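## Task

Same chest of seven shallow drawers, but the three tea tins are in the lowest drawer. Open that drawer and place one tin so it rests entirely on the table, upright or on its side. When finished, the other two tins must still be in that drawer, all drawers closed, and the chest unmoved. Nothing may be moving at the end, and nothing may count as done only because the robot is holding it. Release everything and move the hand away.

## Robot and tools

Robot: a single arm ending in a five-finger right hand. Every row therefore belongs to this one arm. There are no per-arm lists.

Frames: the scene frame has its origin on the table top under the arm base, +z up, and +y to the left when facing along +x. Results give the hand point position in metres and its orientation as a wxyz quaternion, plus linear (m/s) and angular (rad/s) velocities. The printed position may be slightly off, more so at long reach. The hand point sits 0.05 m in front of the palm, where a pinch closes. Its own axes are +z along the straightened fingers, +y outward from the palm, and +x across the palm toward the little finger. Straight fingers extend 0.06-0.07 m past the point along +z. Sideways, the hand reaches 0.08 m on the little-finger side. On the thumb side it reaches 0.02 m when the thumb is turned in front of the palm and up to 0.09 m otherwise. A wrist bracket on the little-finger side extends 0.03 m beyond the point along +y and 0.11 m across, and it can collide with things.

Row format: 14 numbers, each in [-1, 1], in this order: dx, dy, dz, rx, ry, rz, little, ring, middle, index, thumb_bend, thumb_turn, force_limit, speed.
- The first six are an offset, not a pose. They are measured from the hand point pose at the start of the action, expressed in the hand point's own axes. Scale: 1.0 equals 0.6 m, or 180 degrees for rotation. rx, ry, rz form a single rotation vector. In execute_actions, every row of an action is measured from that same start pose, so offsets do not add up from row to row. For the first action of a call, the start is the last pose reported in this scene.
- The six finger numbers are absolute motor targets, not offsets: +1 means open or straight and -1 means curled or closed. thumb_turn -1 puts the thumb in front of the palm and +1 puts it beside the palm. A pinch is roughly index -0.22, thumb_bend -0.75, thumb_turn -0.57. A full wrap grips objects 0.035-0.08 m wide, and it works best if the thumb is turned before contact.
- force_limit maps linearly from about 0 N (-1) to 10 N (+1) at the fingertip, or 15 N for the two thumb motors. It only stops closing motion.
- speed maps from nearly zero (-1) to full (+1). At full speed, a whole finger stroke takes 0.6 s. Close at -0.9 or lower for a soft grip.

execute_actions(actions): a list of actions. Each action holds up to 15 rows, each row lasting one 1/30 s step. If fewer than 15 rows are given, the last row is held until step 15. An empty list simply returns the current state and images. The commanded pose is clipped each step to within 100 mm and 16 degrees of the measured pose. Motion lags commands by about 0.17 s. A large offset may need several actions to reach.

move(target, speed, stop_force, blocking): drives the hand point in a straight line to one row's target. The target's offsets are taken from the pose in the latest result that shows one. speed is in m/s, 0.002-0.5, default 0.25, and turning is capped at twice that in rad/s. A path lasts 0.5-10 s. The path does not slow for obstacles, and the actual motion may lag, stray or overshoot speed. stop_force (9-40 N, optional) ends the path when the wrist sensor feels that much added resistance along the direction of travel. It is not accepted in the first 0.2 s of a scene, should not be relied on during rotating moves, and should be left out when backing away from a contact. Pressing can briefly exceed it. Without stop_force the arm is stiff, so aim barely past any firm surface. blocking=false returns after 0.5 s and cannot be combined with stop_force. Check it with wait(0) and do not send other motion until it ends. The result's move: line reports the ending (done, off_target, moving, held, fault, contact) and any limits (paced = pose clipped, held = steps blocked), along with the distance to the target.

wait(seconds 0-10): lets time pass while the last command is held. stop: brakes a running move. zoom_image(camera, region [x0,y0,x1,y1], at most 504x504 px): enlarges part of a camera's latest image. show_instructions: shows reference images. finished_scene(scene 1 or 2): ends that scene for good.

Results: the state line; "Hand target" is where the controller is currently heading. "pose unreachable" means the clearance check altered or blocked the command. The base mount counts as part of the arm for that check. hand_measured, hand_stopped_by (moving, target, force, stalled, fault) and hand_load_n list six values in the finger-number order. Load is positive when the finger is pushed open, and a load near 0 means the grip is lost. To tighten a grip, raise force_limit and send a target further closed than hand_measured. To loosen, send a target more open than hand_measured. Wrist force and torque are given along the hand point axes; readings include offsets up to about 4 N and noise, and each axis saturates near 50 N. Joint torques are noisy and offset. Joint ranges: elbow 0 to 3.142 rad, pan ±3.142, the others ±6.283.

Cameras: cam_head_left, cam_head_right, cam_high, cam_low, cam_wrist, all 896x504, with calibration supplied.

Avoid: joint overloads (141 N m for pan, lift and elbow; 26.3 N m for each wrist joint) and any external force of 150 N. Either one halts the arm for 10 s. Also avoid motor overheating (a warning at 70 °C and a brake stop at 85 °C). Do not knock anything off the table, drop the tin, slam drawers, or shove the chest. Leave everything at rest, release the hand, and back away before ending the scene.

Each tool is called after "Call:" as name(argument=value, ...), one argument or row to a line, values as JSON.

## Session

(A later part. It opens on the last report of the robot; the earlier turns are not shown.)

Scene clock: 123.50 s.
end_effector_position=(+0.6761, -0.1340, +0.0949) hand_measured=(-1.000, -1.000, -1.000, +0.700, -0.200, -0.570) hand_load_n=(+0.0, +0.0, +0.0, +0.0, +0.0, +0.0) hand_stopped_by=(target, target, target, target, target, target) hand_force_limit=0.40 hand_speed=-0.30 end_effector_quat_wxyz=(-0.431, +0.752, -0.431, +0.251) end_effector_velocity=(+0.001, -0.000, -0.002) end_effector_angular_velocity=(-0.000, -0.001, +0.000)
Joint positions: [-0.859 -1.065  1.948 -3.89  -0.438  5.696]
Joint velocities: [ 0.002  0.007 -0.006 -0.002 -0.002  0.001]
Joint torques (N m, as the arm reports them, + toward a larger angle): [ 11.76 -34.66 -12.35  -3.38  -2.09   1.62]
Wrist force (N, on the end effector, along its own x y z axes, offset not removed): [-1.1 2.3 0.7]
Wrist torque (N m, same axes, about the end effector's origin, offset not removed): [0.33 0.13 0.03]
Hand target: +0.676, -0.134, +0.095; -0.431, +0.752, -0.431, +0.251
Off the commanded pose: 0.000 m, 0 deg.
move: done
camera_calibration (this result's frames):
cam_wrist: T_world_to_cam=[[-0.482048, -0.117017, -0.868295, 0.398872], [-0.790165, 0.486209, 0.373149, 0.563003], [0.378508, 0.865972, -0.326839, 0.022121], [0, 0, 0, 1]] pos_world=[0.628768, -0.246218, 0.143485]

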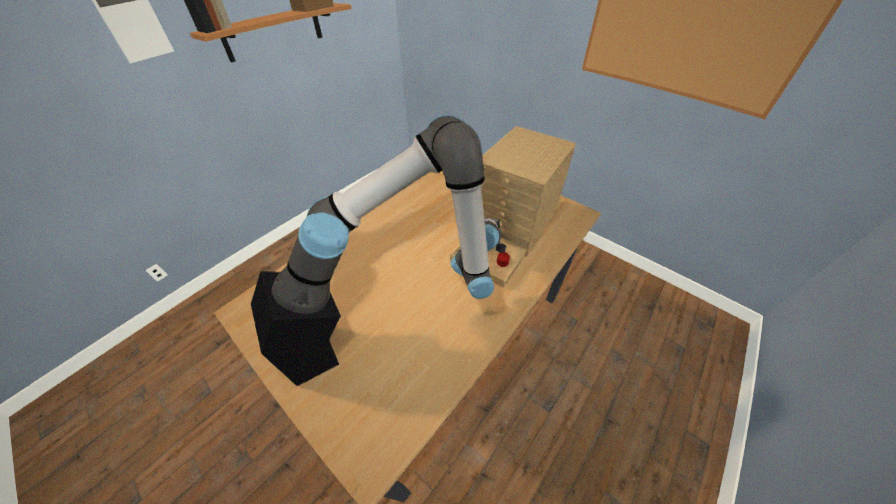

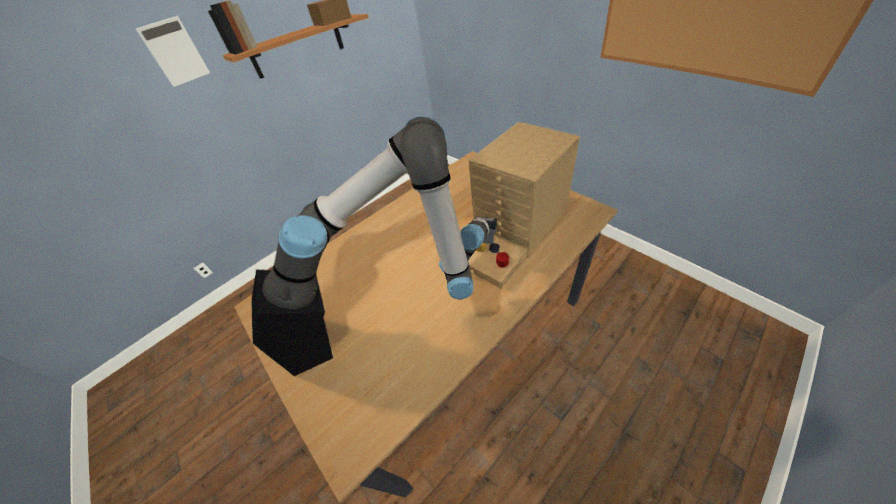

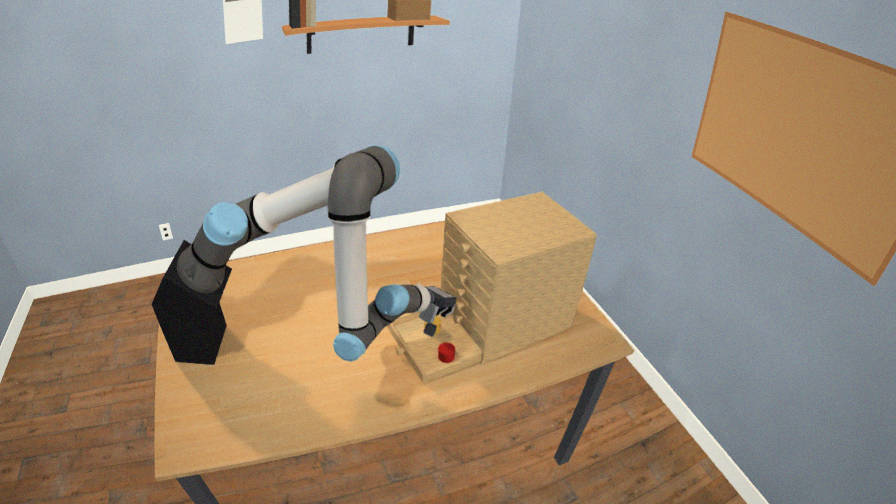

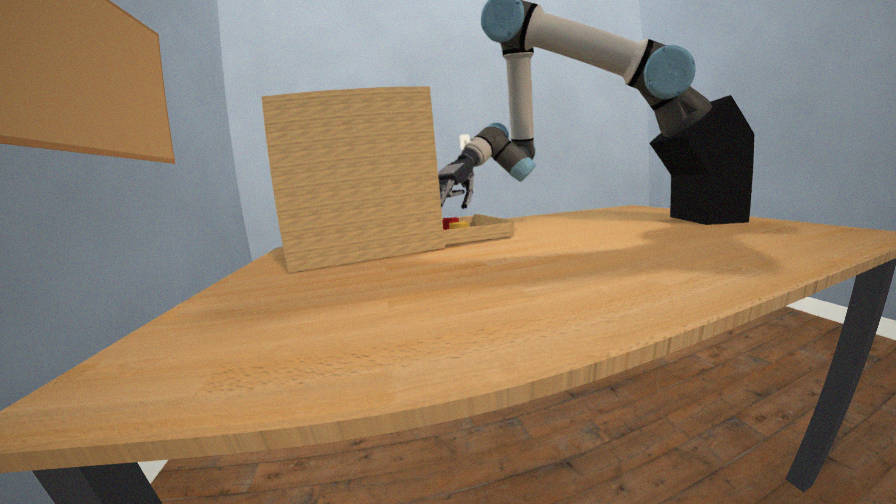

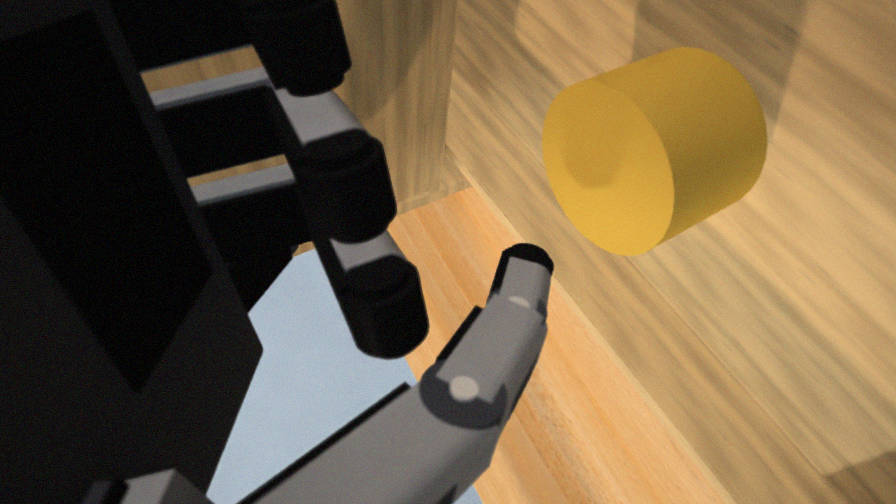

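Call:
move(
  target=[0.0055,0.0115,-0.029,0,0,0,-1,-1,-1,0.7,-0.2,-0.57,0.4,-0.3],
  speed=0.04,
)

Call:
move(
  target=[0,0.036,0.021,0,0,0,-1,-1,-1,0.7,-0.2,-0.57,0.4,-0.3],
  speed=0.03,
)

Scene clock: 130.50 s.
end_effector_position=(+0.6620, -0.1459, +0.0976) hand_measured=(-1.000, -1.000, -1.000, +0.700, -0.200, -0.570) hand_load_n=(+0.0, +0.0, +0.0, +0.0, +0.0, +0.0) hand_stopped_by=(target, target, target, target, target, target) hand_force_limit=0.40 hand_speed=-0.30 end_effector_quat_wxyz=(-0.431, +0.752, -0.431, +0.251) end_effector_velocity=(-0.002, -0.002, +0.001) end_effector_angular_velocity=(-0.001, -0.001, +0.001)
Joint positions: [-0.899 -1.07   1.973 -3.897 -0.399  5.683]
Joint velocities: [-0.006 -0.002  0.004 -0.001  0.006 -0.003]
Joint torques (N m, as the arm reports them, + toward a larger angle): [-10.41 -46.92   7.05  -3.34   4.03  -1.99]
Wrist force (N, on the end effector, along its own x y z axes, offset not removed): [-2.3 0.9 1.4]
Wrist torque (N m, same axes, about the end effector's origin, offset not removed): [0.04 0.36 -0.02]
Hand target: +0.662, -0.146, +0.098; -0.431, +0.752, -0.431, +0.251
Off the commanded pose: 0.000 m, 0 deg.
move: done
camera_calibration (this result's frames):
cam_wrist: T_world_to_cam=[[-0.482049, -0.116998, -0.868297, 0.393027], [-0.790151, 0.486232, 0.373148, 0.556639], [0.378537, 0.865962, -0.326834, 0.03868], [0, 0, 0, 1]] pos_world=[0.614645, -0.258168, 0.146198]

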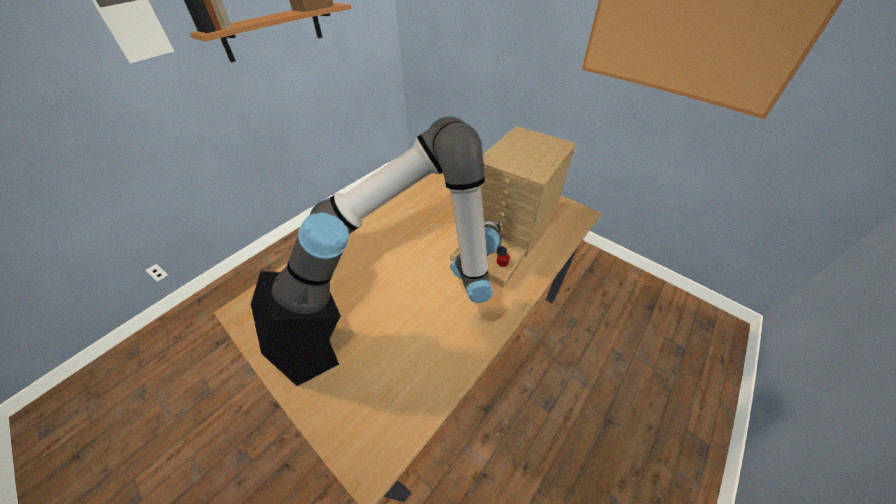

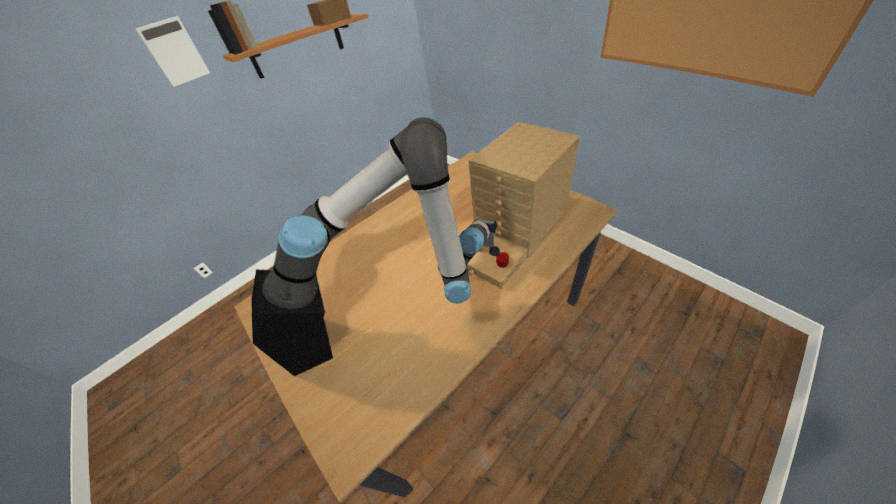

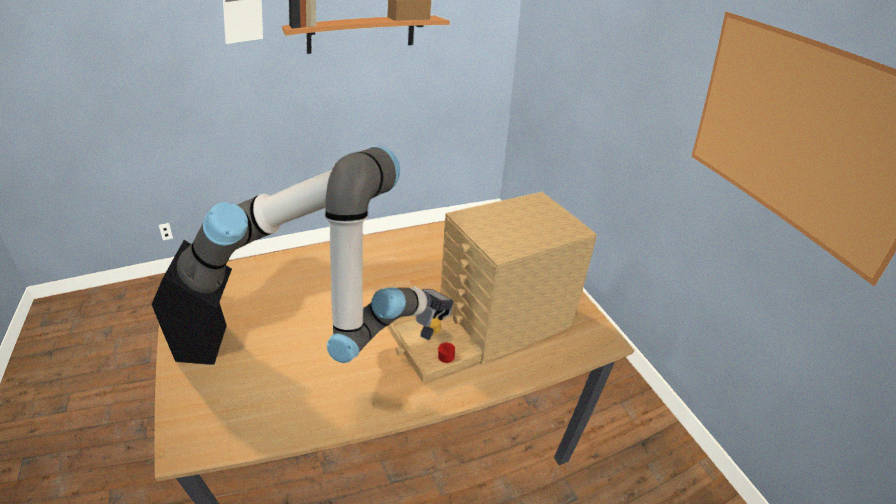

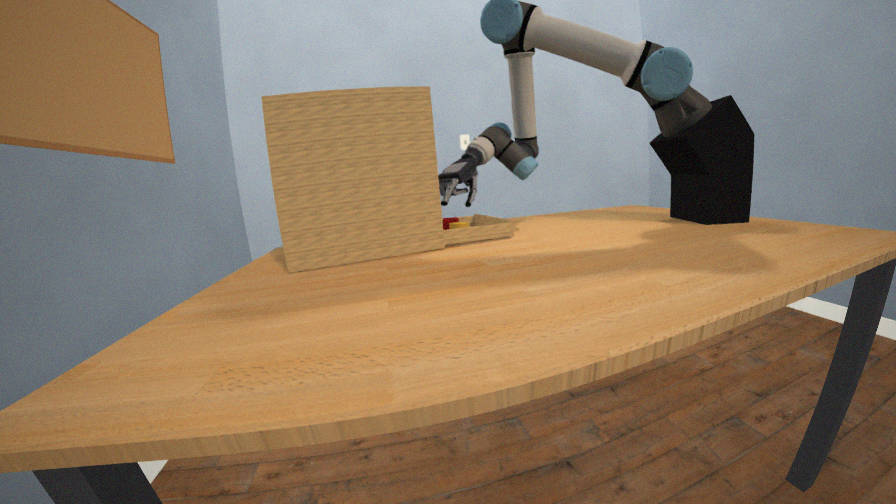

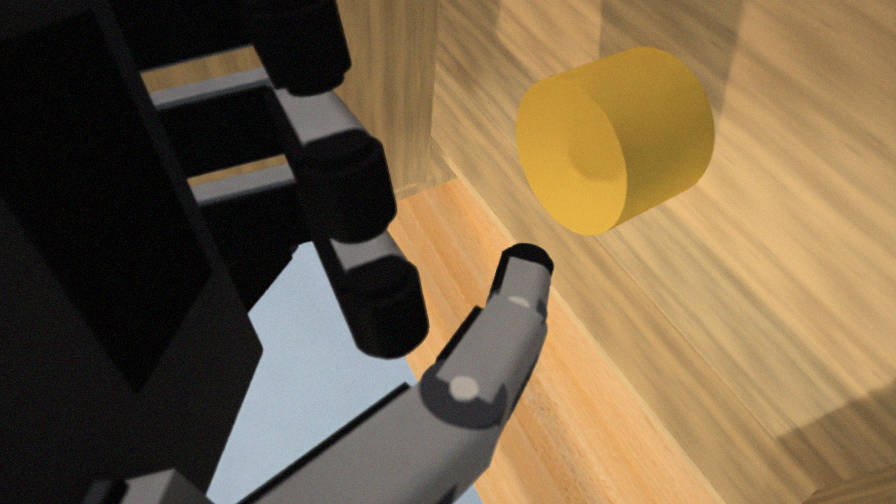

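Scene clock: 131.70 s.
end_effector_position=(+0.6621, -0.1459, +0.0729) hand_measured=(-1.000, -1.000, -1.000, +0.700, -0.200, -0.570) hand_load_n=(+0.0, +0.0, +0.0, +0.0, +0.0, +0.0) hand_stopped_by=(target, target, target, target, target, target) hand_force_limit=0.40 hand_speed=-0.30 end_effector_quat_wxyz=(-0.431, +0.752, -0.431, +0.251) end_effector_velocity=(+0.000, -0.001, -0.003) end_effector_angular_velocity=(-0.001, +0.001, -0.002)
Joint positions: [-0.884 -1.006  1.935 -3.927 -0.413  5.688]
Joint velocities: [ 0.001  0.007 -0.005 -0.003 -0.004  0.002]
Joint torques (N m, as the arm reports them, + toward a larger angle): [ 11.1  -34.75  -8.62  -3.6   -2.11   1.53]
Wrist force (N, on the end effector, along its own x y z axes, offset not removed): [-3.8 2.6 1.3]
Wrist torque (N m, same axes, about the end effector's origin, offset not removed): [0.39 0.57 -0.13]
Hand target: +0.662, -0.146, +0.073; -0.431, +0.752, -0.431, +0.251
Off the commanded pose: 0.000 m, 0 deg.
move: done
camera_calibration (this result's frames):
cam_wrist: T_world_to_cam=[[-0.482082, -0.117025, -0.868275, 0.371621], [-0.790148, 0.48622, 0.373172, 0.565891], [0.378502, 0.865965, -0.326864, 0.0306168], [0, 0, 0, 1]] pos_world=[0.6147, -0.258172, 0.121502]

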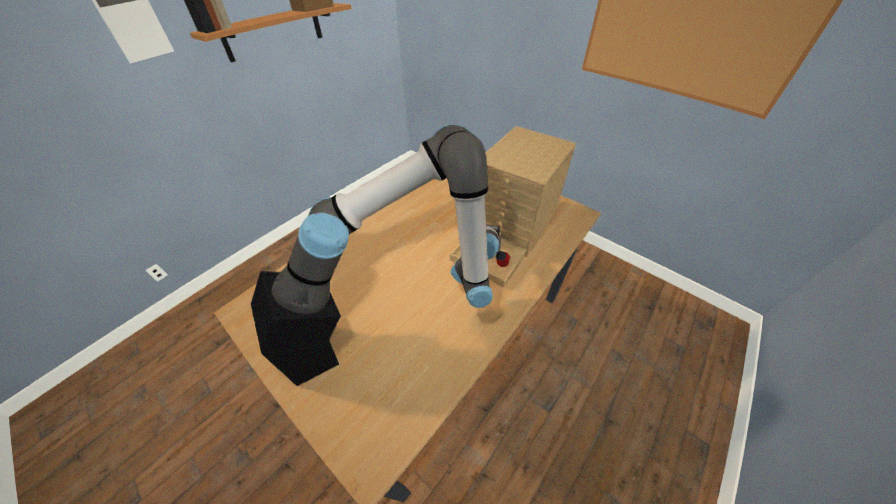

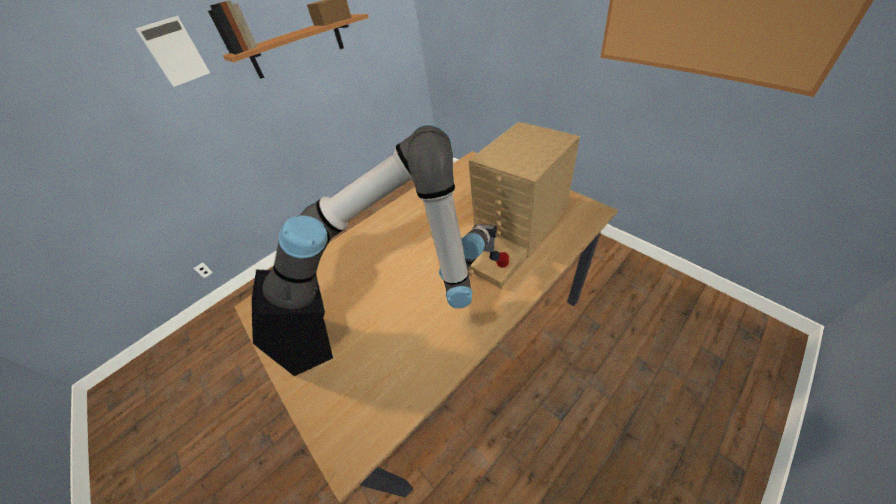

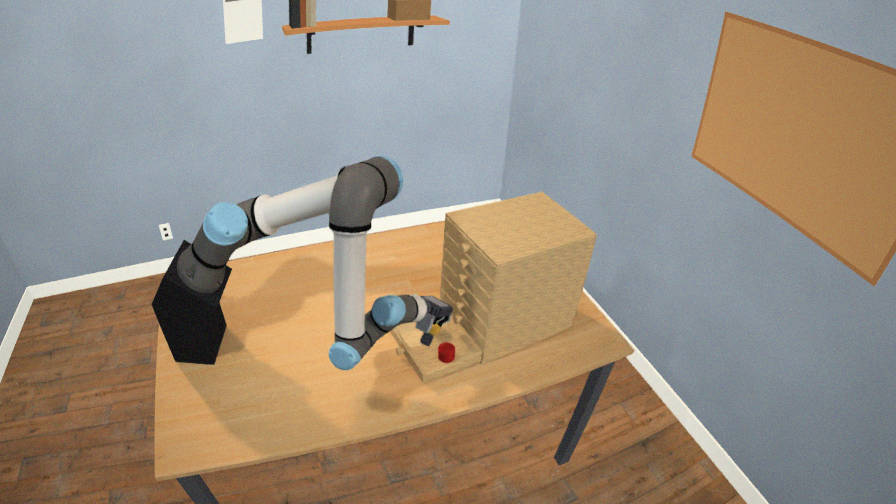

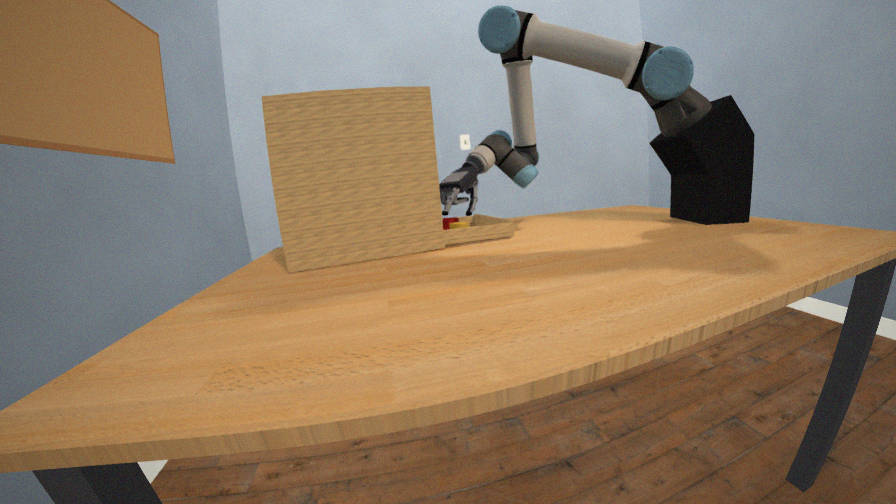

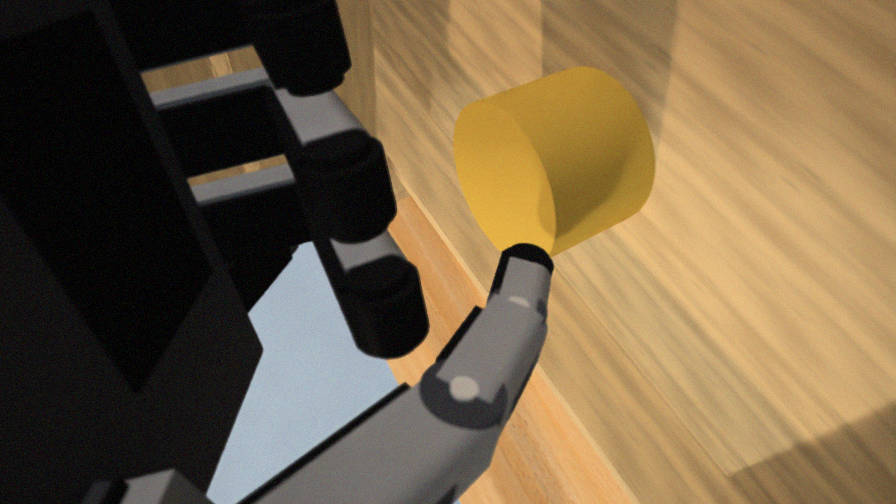

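Call:
move(
  target=[0,0.052,0.022,0,0,0,-1,-1,-1,0.7,-0.2,-0.57,0.4,-0.3],
  speed=0.015,
  stop_force=9,
)

Call:
zoom_image(
  camera="cam_high",
  region=[370,270,510,390],
)

Call:
zoom_image(
  camera="cam_low",
  region=[420,160,540,250],
)

Scene clock: 136.50 s.
end_effector_position=(+0.6585, -0.1481, +0.0396) hand_measured=(-1.000, -1.000, -1.000, +0.700, -0.200, -0.570) hand_load_n=(+0.0, +0.0, +0.0, +0.0, +0.0, +0.0) hand_stopped_by=(target, target, target, target, target, target) hand_force_limit=0.40 hand_speed=-0.30 end_effector_quat_wxyz=(-0.431, +0.752, -0.431, +0.251) end_effector_velocity=(-0.000, -0.000, -0.002) end_effector_angular_velocity=(+0.000, +0.001, -0.001)
Joint positions: [-0.874 -0.921  1.884 -3.964 -0.424  5.692]
Joint velocities: [ 0.001  0.006 -0.004 -0.002 -0.001  0.001]
Joint torques (N m, as the arm reports them, + toward a larger angle): [ 10.71 -33.19  -9.55  -3.34  -2.31   1.59]
Wrist force (N, on the end effector, along its own x y z axes, offset not removed): [-1.7 2.5 1.3]
Wrist torque (N m, same axes, about the end effector's origin, offset not removed): [0.38 0.23 0.02]
Hand target: +0.658, -0.148, +0.039; -0.431, +0.752, -0.431, +0.251
Off the commanded pose: 0.000 m, 0 deg.
move: done
camera_calibration (this result's frames):
cam_wrist: T_world_to_cam=[[-0.482103, -0.117038, -0.868262, 0.340676], [-0.790143, 0.486214, 0.373188, 0.576517], [0.378484, 0.865966, -0.326882, 0.0229737], [0, 0, 0, 1]] pos_world=[0.611077, -0.260333, 0.0881566]

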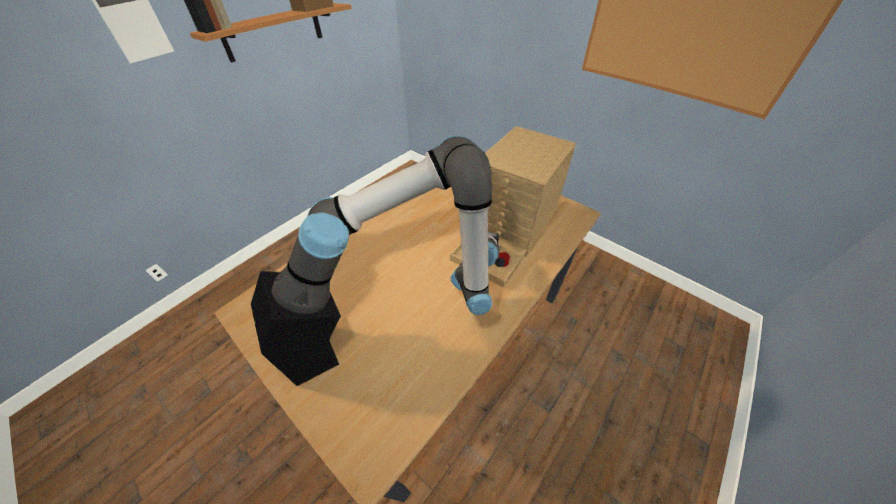

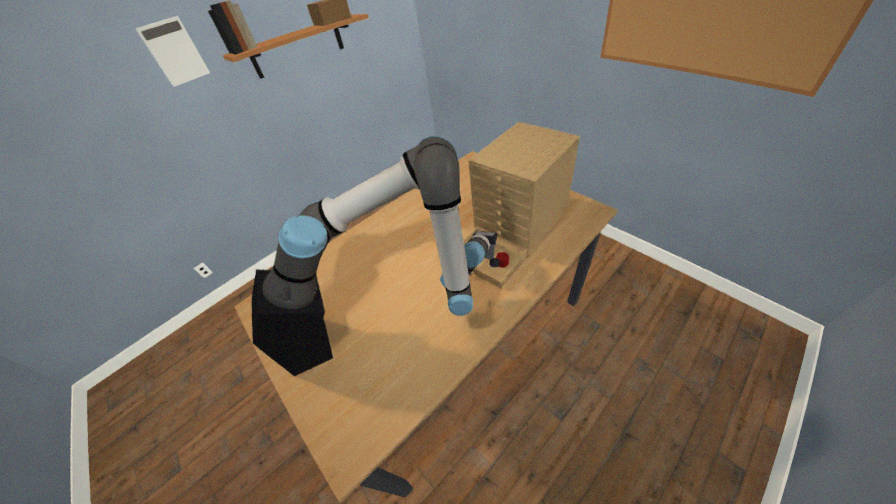

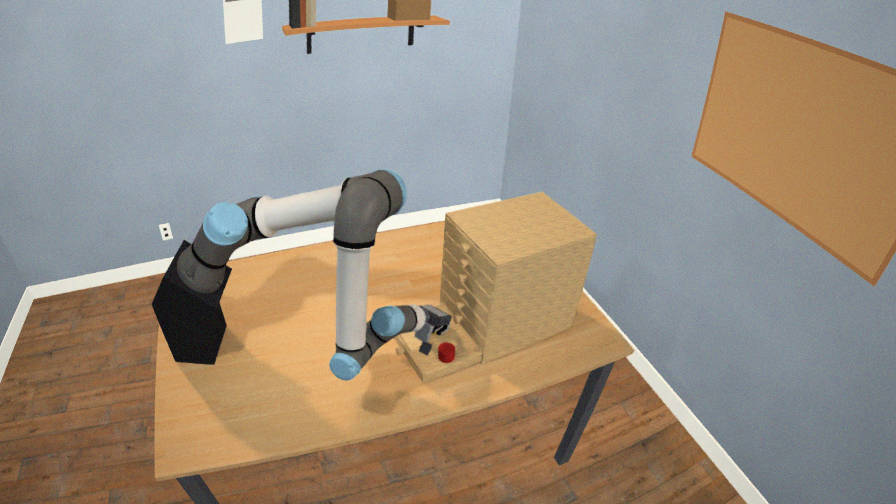

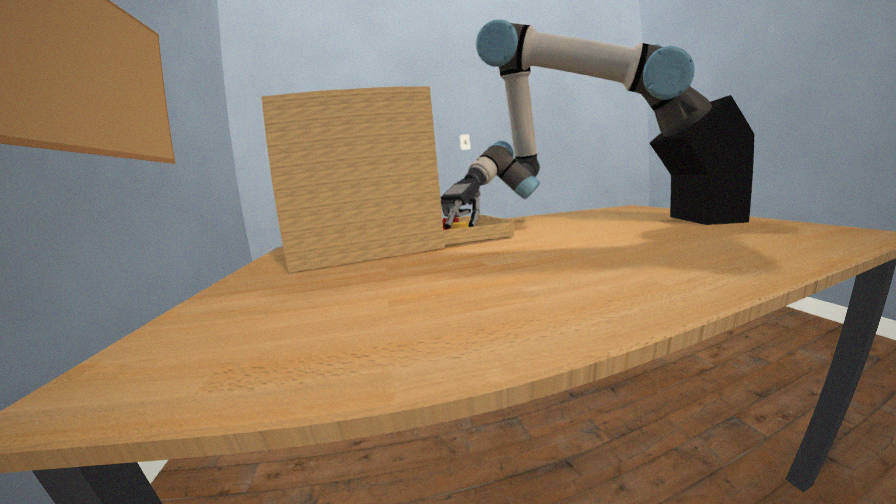

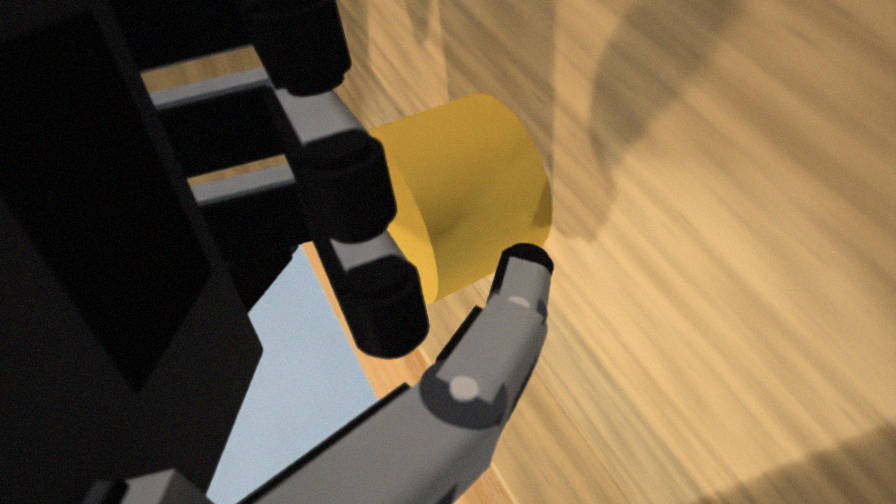

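Region (370, 270, 510, 390) of cam_high's 896x504 image, scaled by 3.600, with more detail than that image has; it fills the top 432 rows of this view, and the rest is white.

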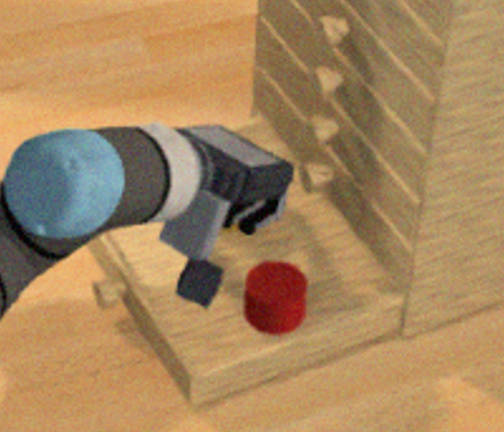

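Region (420, 160, 540, 250) of cam_low's 896x504 image, scaled by 4.200, with more detail than that image has; it fills the top 378 rows of this view, and the rest is white.

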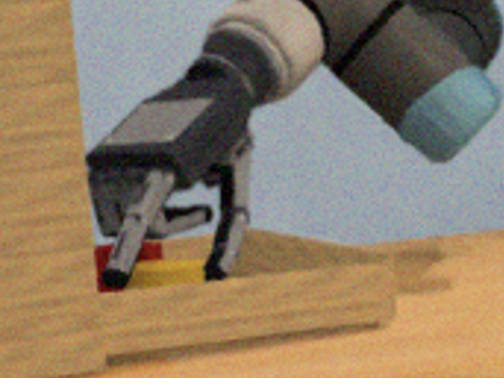

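Call:
execute_actions(
  actions=[
    [[0,0,0,0,0,0,-1,-1,-1,-0.35,-0.2,-0.57,0.4,-0.7]],
    [[0,0,0,0,0,0,-1,-1,-1,-0.35,-0.2,-0.57,0.4,-0.7]],
    [[0,0,0,0,0,0,-1,-1,-1,-0.35,-0.2,-0.57,0.4,-0.7]],
    [[0,0,0,0,0,0,-1,-1,-1,-0.35,-0.2,-0.57,0.4,-0.7]],
  ],
)

Call:
zoom_image(
  camera="cam_low",
  region=[420,160,540,250],
)

Scene clock: 140.27 s.
end_effector_position=(+0.6585, -0.1481, +0.0395) hand_measured=(-1.000, -1.000, -1.000, +0.388, -0.198, -0.570) hand_load_n=(+0.0, +0.0, +0.0, +7.0, +5.5, +0.0) hand_stopped_by=(target, target, target, force, target, target) hand_force_limit=0.40 hand_speed=-0.70 end_effector_quat_wxyz=(-0.431, +0.752, -0.431, +0.251) end_effector_velocity=(+0.000, +0.000, -0.000) end_effector_angular_velocity=(+0.000, +0.001, -0.001)
Joint positions: [-0.874 -0.921  1.884 -3.964 -0.424  5.692]
Joint velocities: [ 0.001  0.    -0.     0.001 -0.001  0.   ]
Joint torques (N m, as the arm reports them, + toward a larger angle): [  0.19 -44.59   6.38  -0.96   2.17  -1.88]
Wrist force (N, on the end effector, along its own x y z axes, offset not removed): [-1.2 -2.5 -1.0]
Wrist torque (N m, same axes, about the end effector's origin, offset not removed): [0.34 0.18 0.10]
Hand target: +0.658, -0.148, +0.040; -0.431, +0.752, -0.431, +0.251
Off the commanded pose: 0.000 m, 0 deg.
camera_calibration (this result's frames):
cam_wrist: T_world_to_cam=[[-0.482149, -0.116967, -0.868246, 0.340711], [-0.790109, 0.486217, 0.373258, 0.576486], [0.378497, 0.865975, -0.326846, 0.0229162], [0, 0, 0, 1]] pos_world=[0.611087, -0.26029, 0.0881333]

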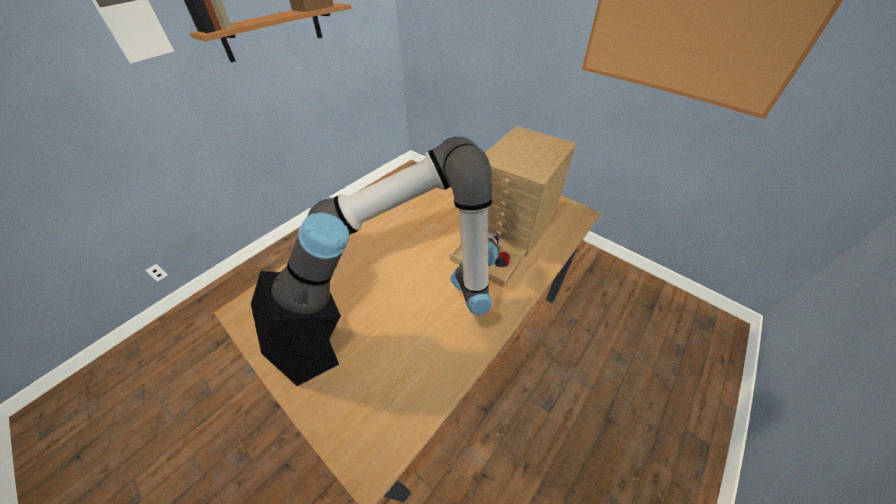

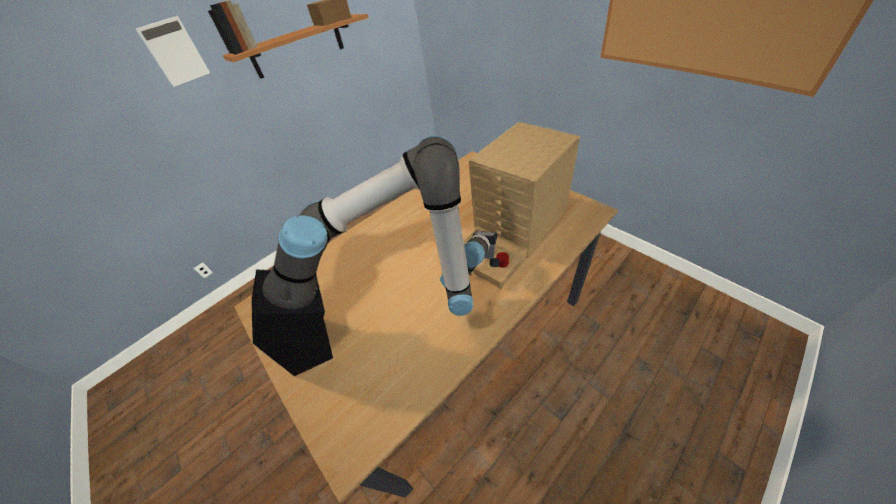

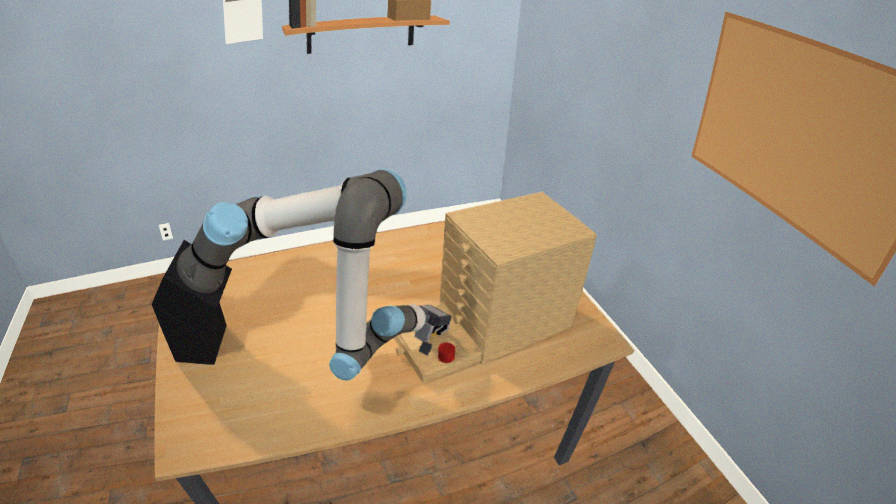

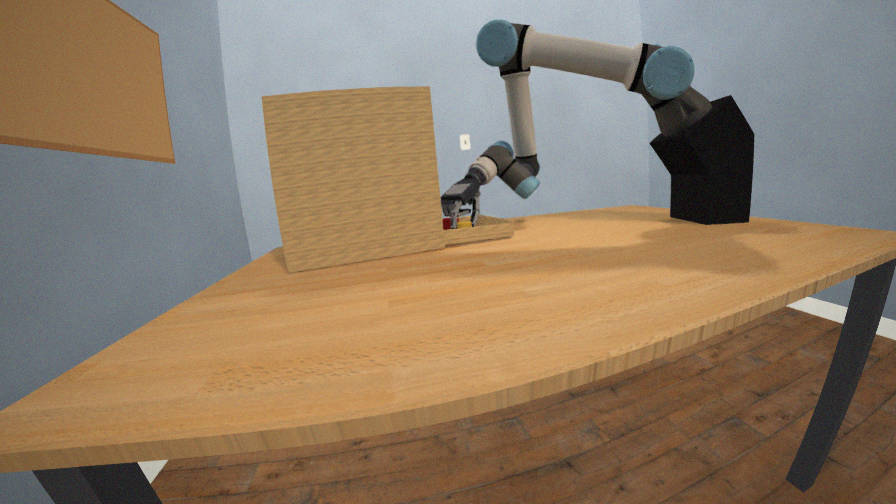

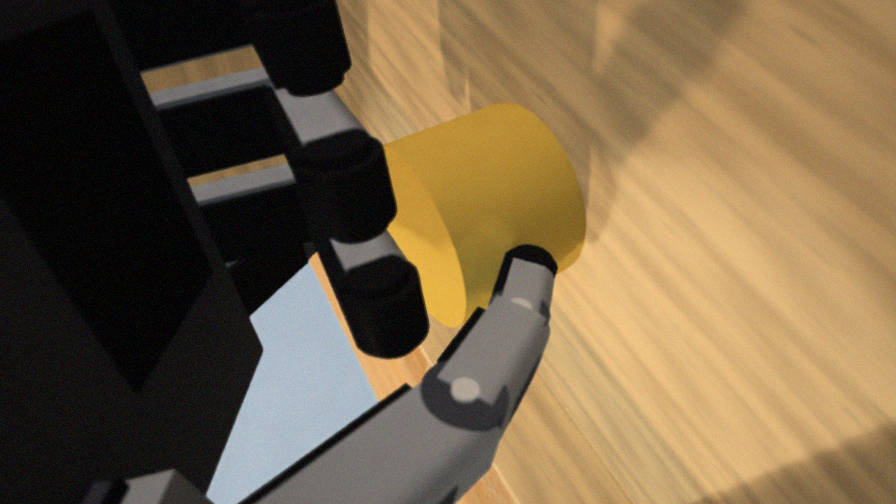

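Region (420, 160, 540, 250) of cam_low's 896x504 image, scaled by 4.200, with more detail than that image has; it fills the top 378 rows of this view, and the rest is white.

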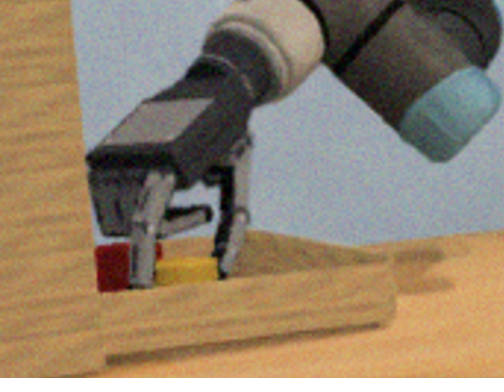

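Same as scene 1. Lift.

Call:
move(
  target=[0,-0.12,-0.07,0,0,0,-1,-1,-1,-0.35,-0.2,-0.57,0.4,-0.7],
  speed=0.06,
)

Scene clock: 145.80 s.
end_effector_position=(+0.6583, -0.1480, +0.1227) hand_measured=(-1.000, -1.000, -1.000, +0.388, -0.196, -0.570) hand_load_n=(+0.0, +0.0, +0.0, +5.5, +7.0, -0.5) hand_stopped_by=(target, target, target, force, target, target) hand_force_limit=0.40 hand_speed=-0.70 end_effector_quat_wxyz=(-0.431, +0.752, -0.431, +0.251) end_effector_velocity=(-0.000, -0.000, +0.003) end_effector_angular_velocity=(-0.000, +0.000, +0.001)
Joint positions: [-0.923 -1.137  2.016 -3.864 -0.375  5.673]
Joint velocities: [-0.002 -0.007  0.004  0.006  0.003 -0.003]
Joint torques (N m, as the arm reports them, + toward a larger angle): [-11.88 -46.37   4.99  -0.72   3.54  -2.07]
Wrist force (N, on the end effector, along its own x y z axes, offset not removed): [-2.2 1.4 1.5]
Wrist torque (N m, same axes, about the end effector's origin, offset not removed): [0.14 0.28 0.01]
Hand target: +0.658, -0.148, +0.123; -0.431, +0.752, -0.431, +0.251
Off the commanded pose: 0.000 m, 0 deg.
move: done
camera_calibration (this result's frames):
cam_wrist: T_world_to_cam=[[-0.482092, -0.116905, -0.868286, 0.412764], [-0.790109, 0.486246, 0.373219, 0.545288], [0.378569, 0.865967, -0.326783, 0.0500746], [0, 0, 0, 1]] pos_world=[0.610871, -0.260253, 0.171249]

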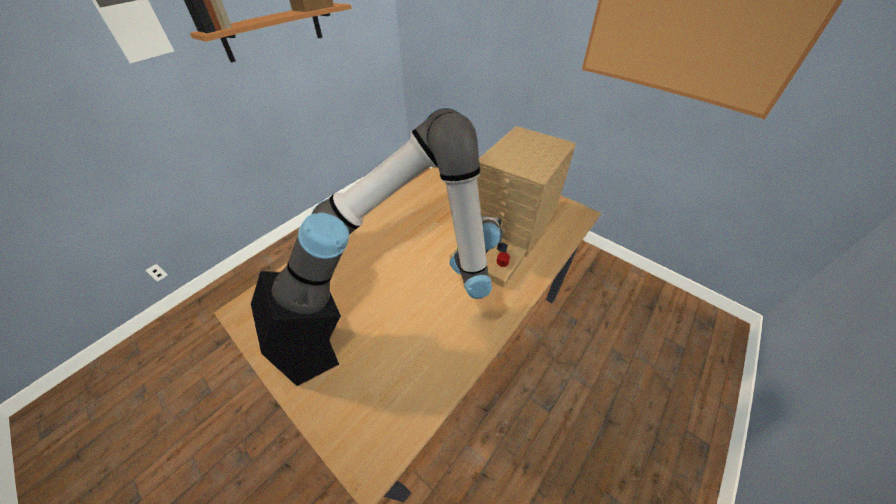

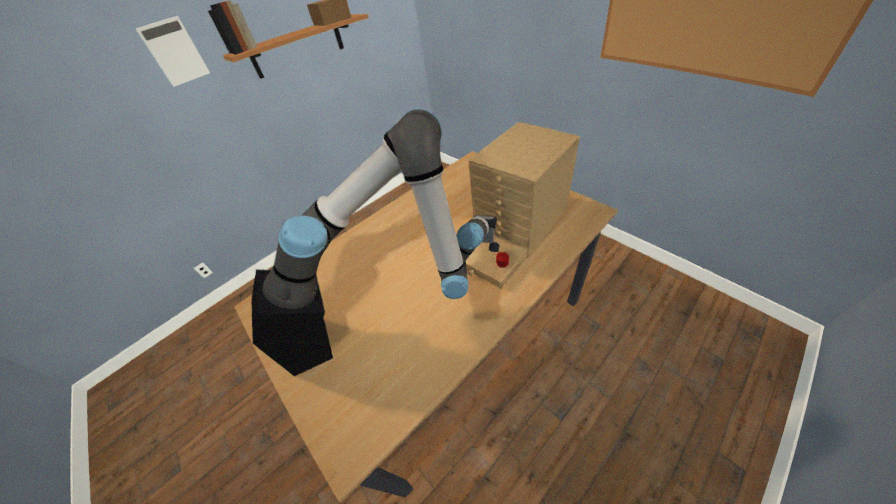

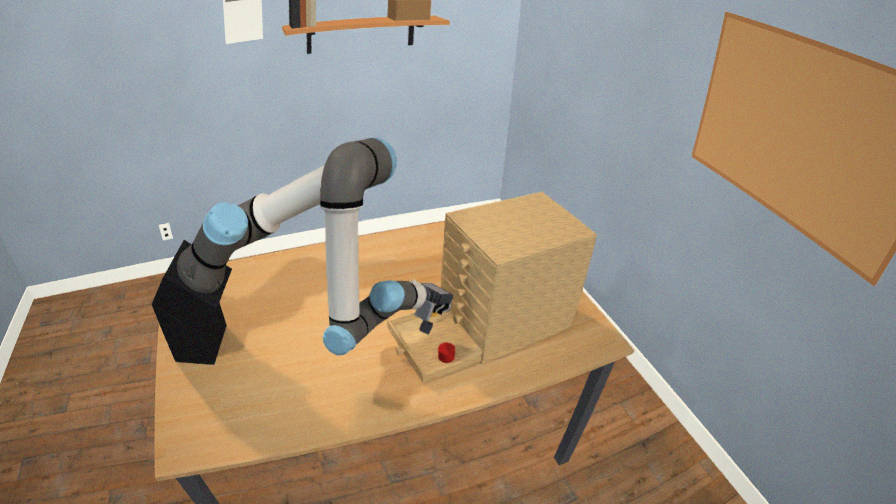

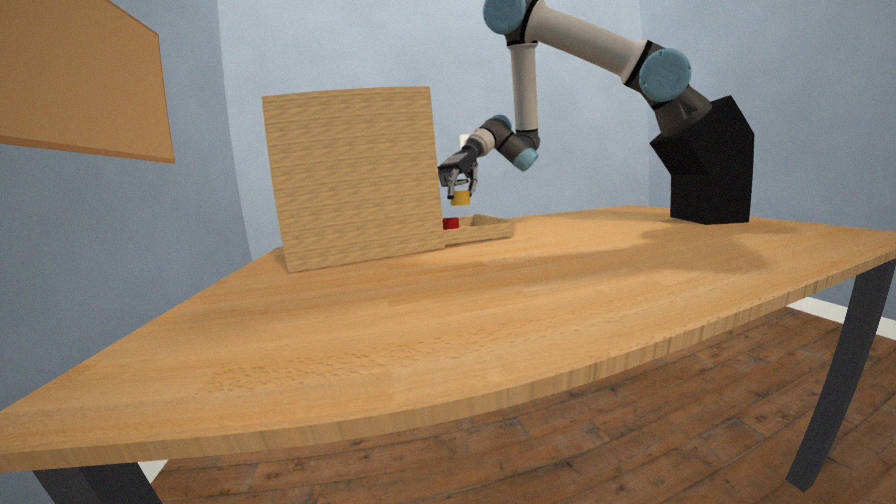

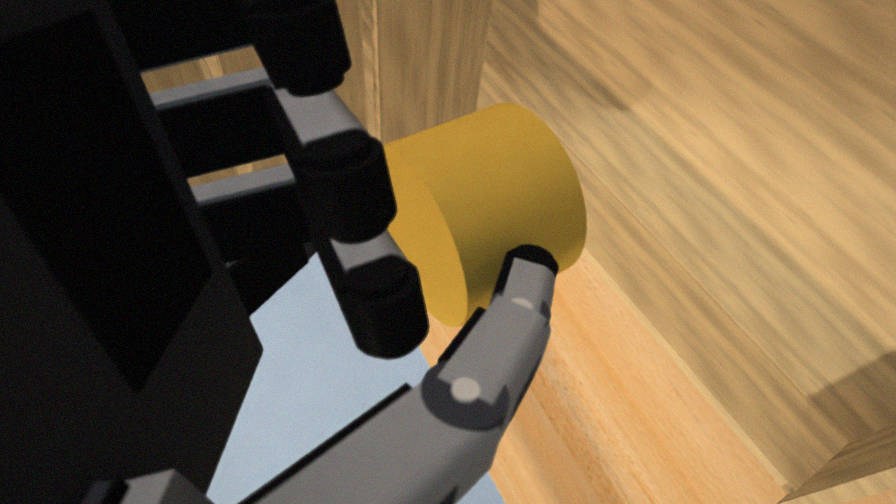

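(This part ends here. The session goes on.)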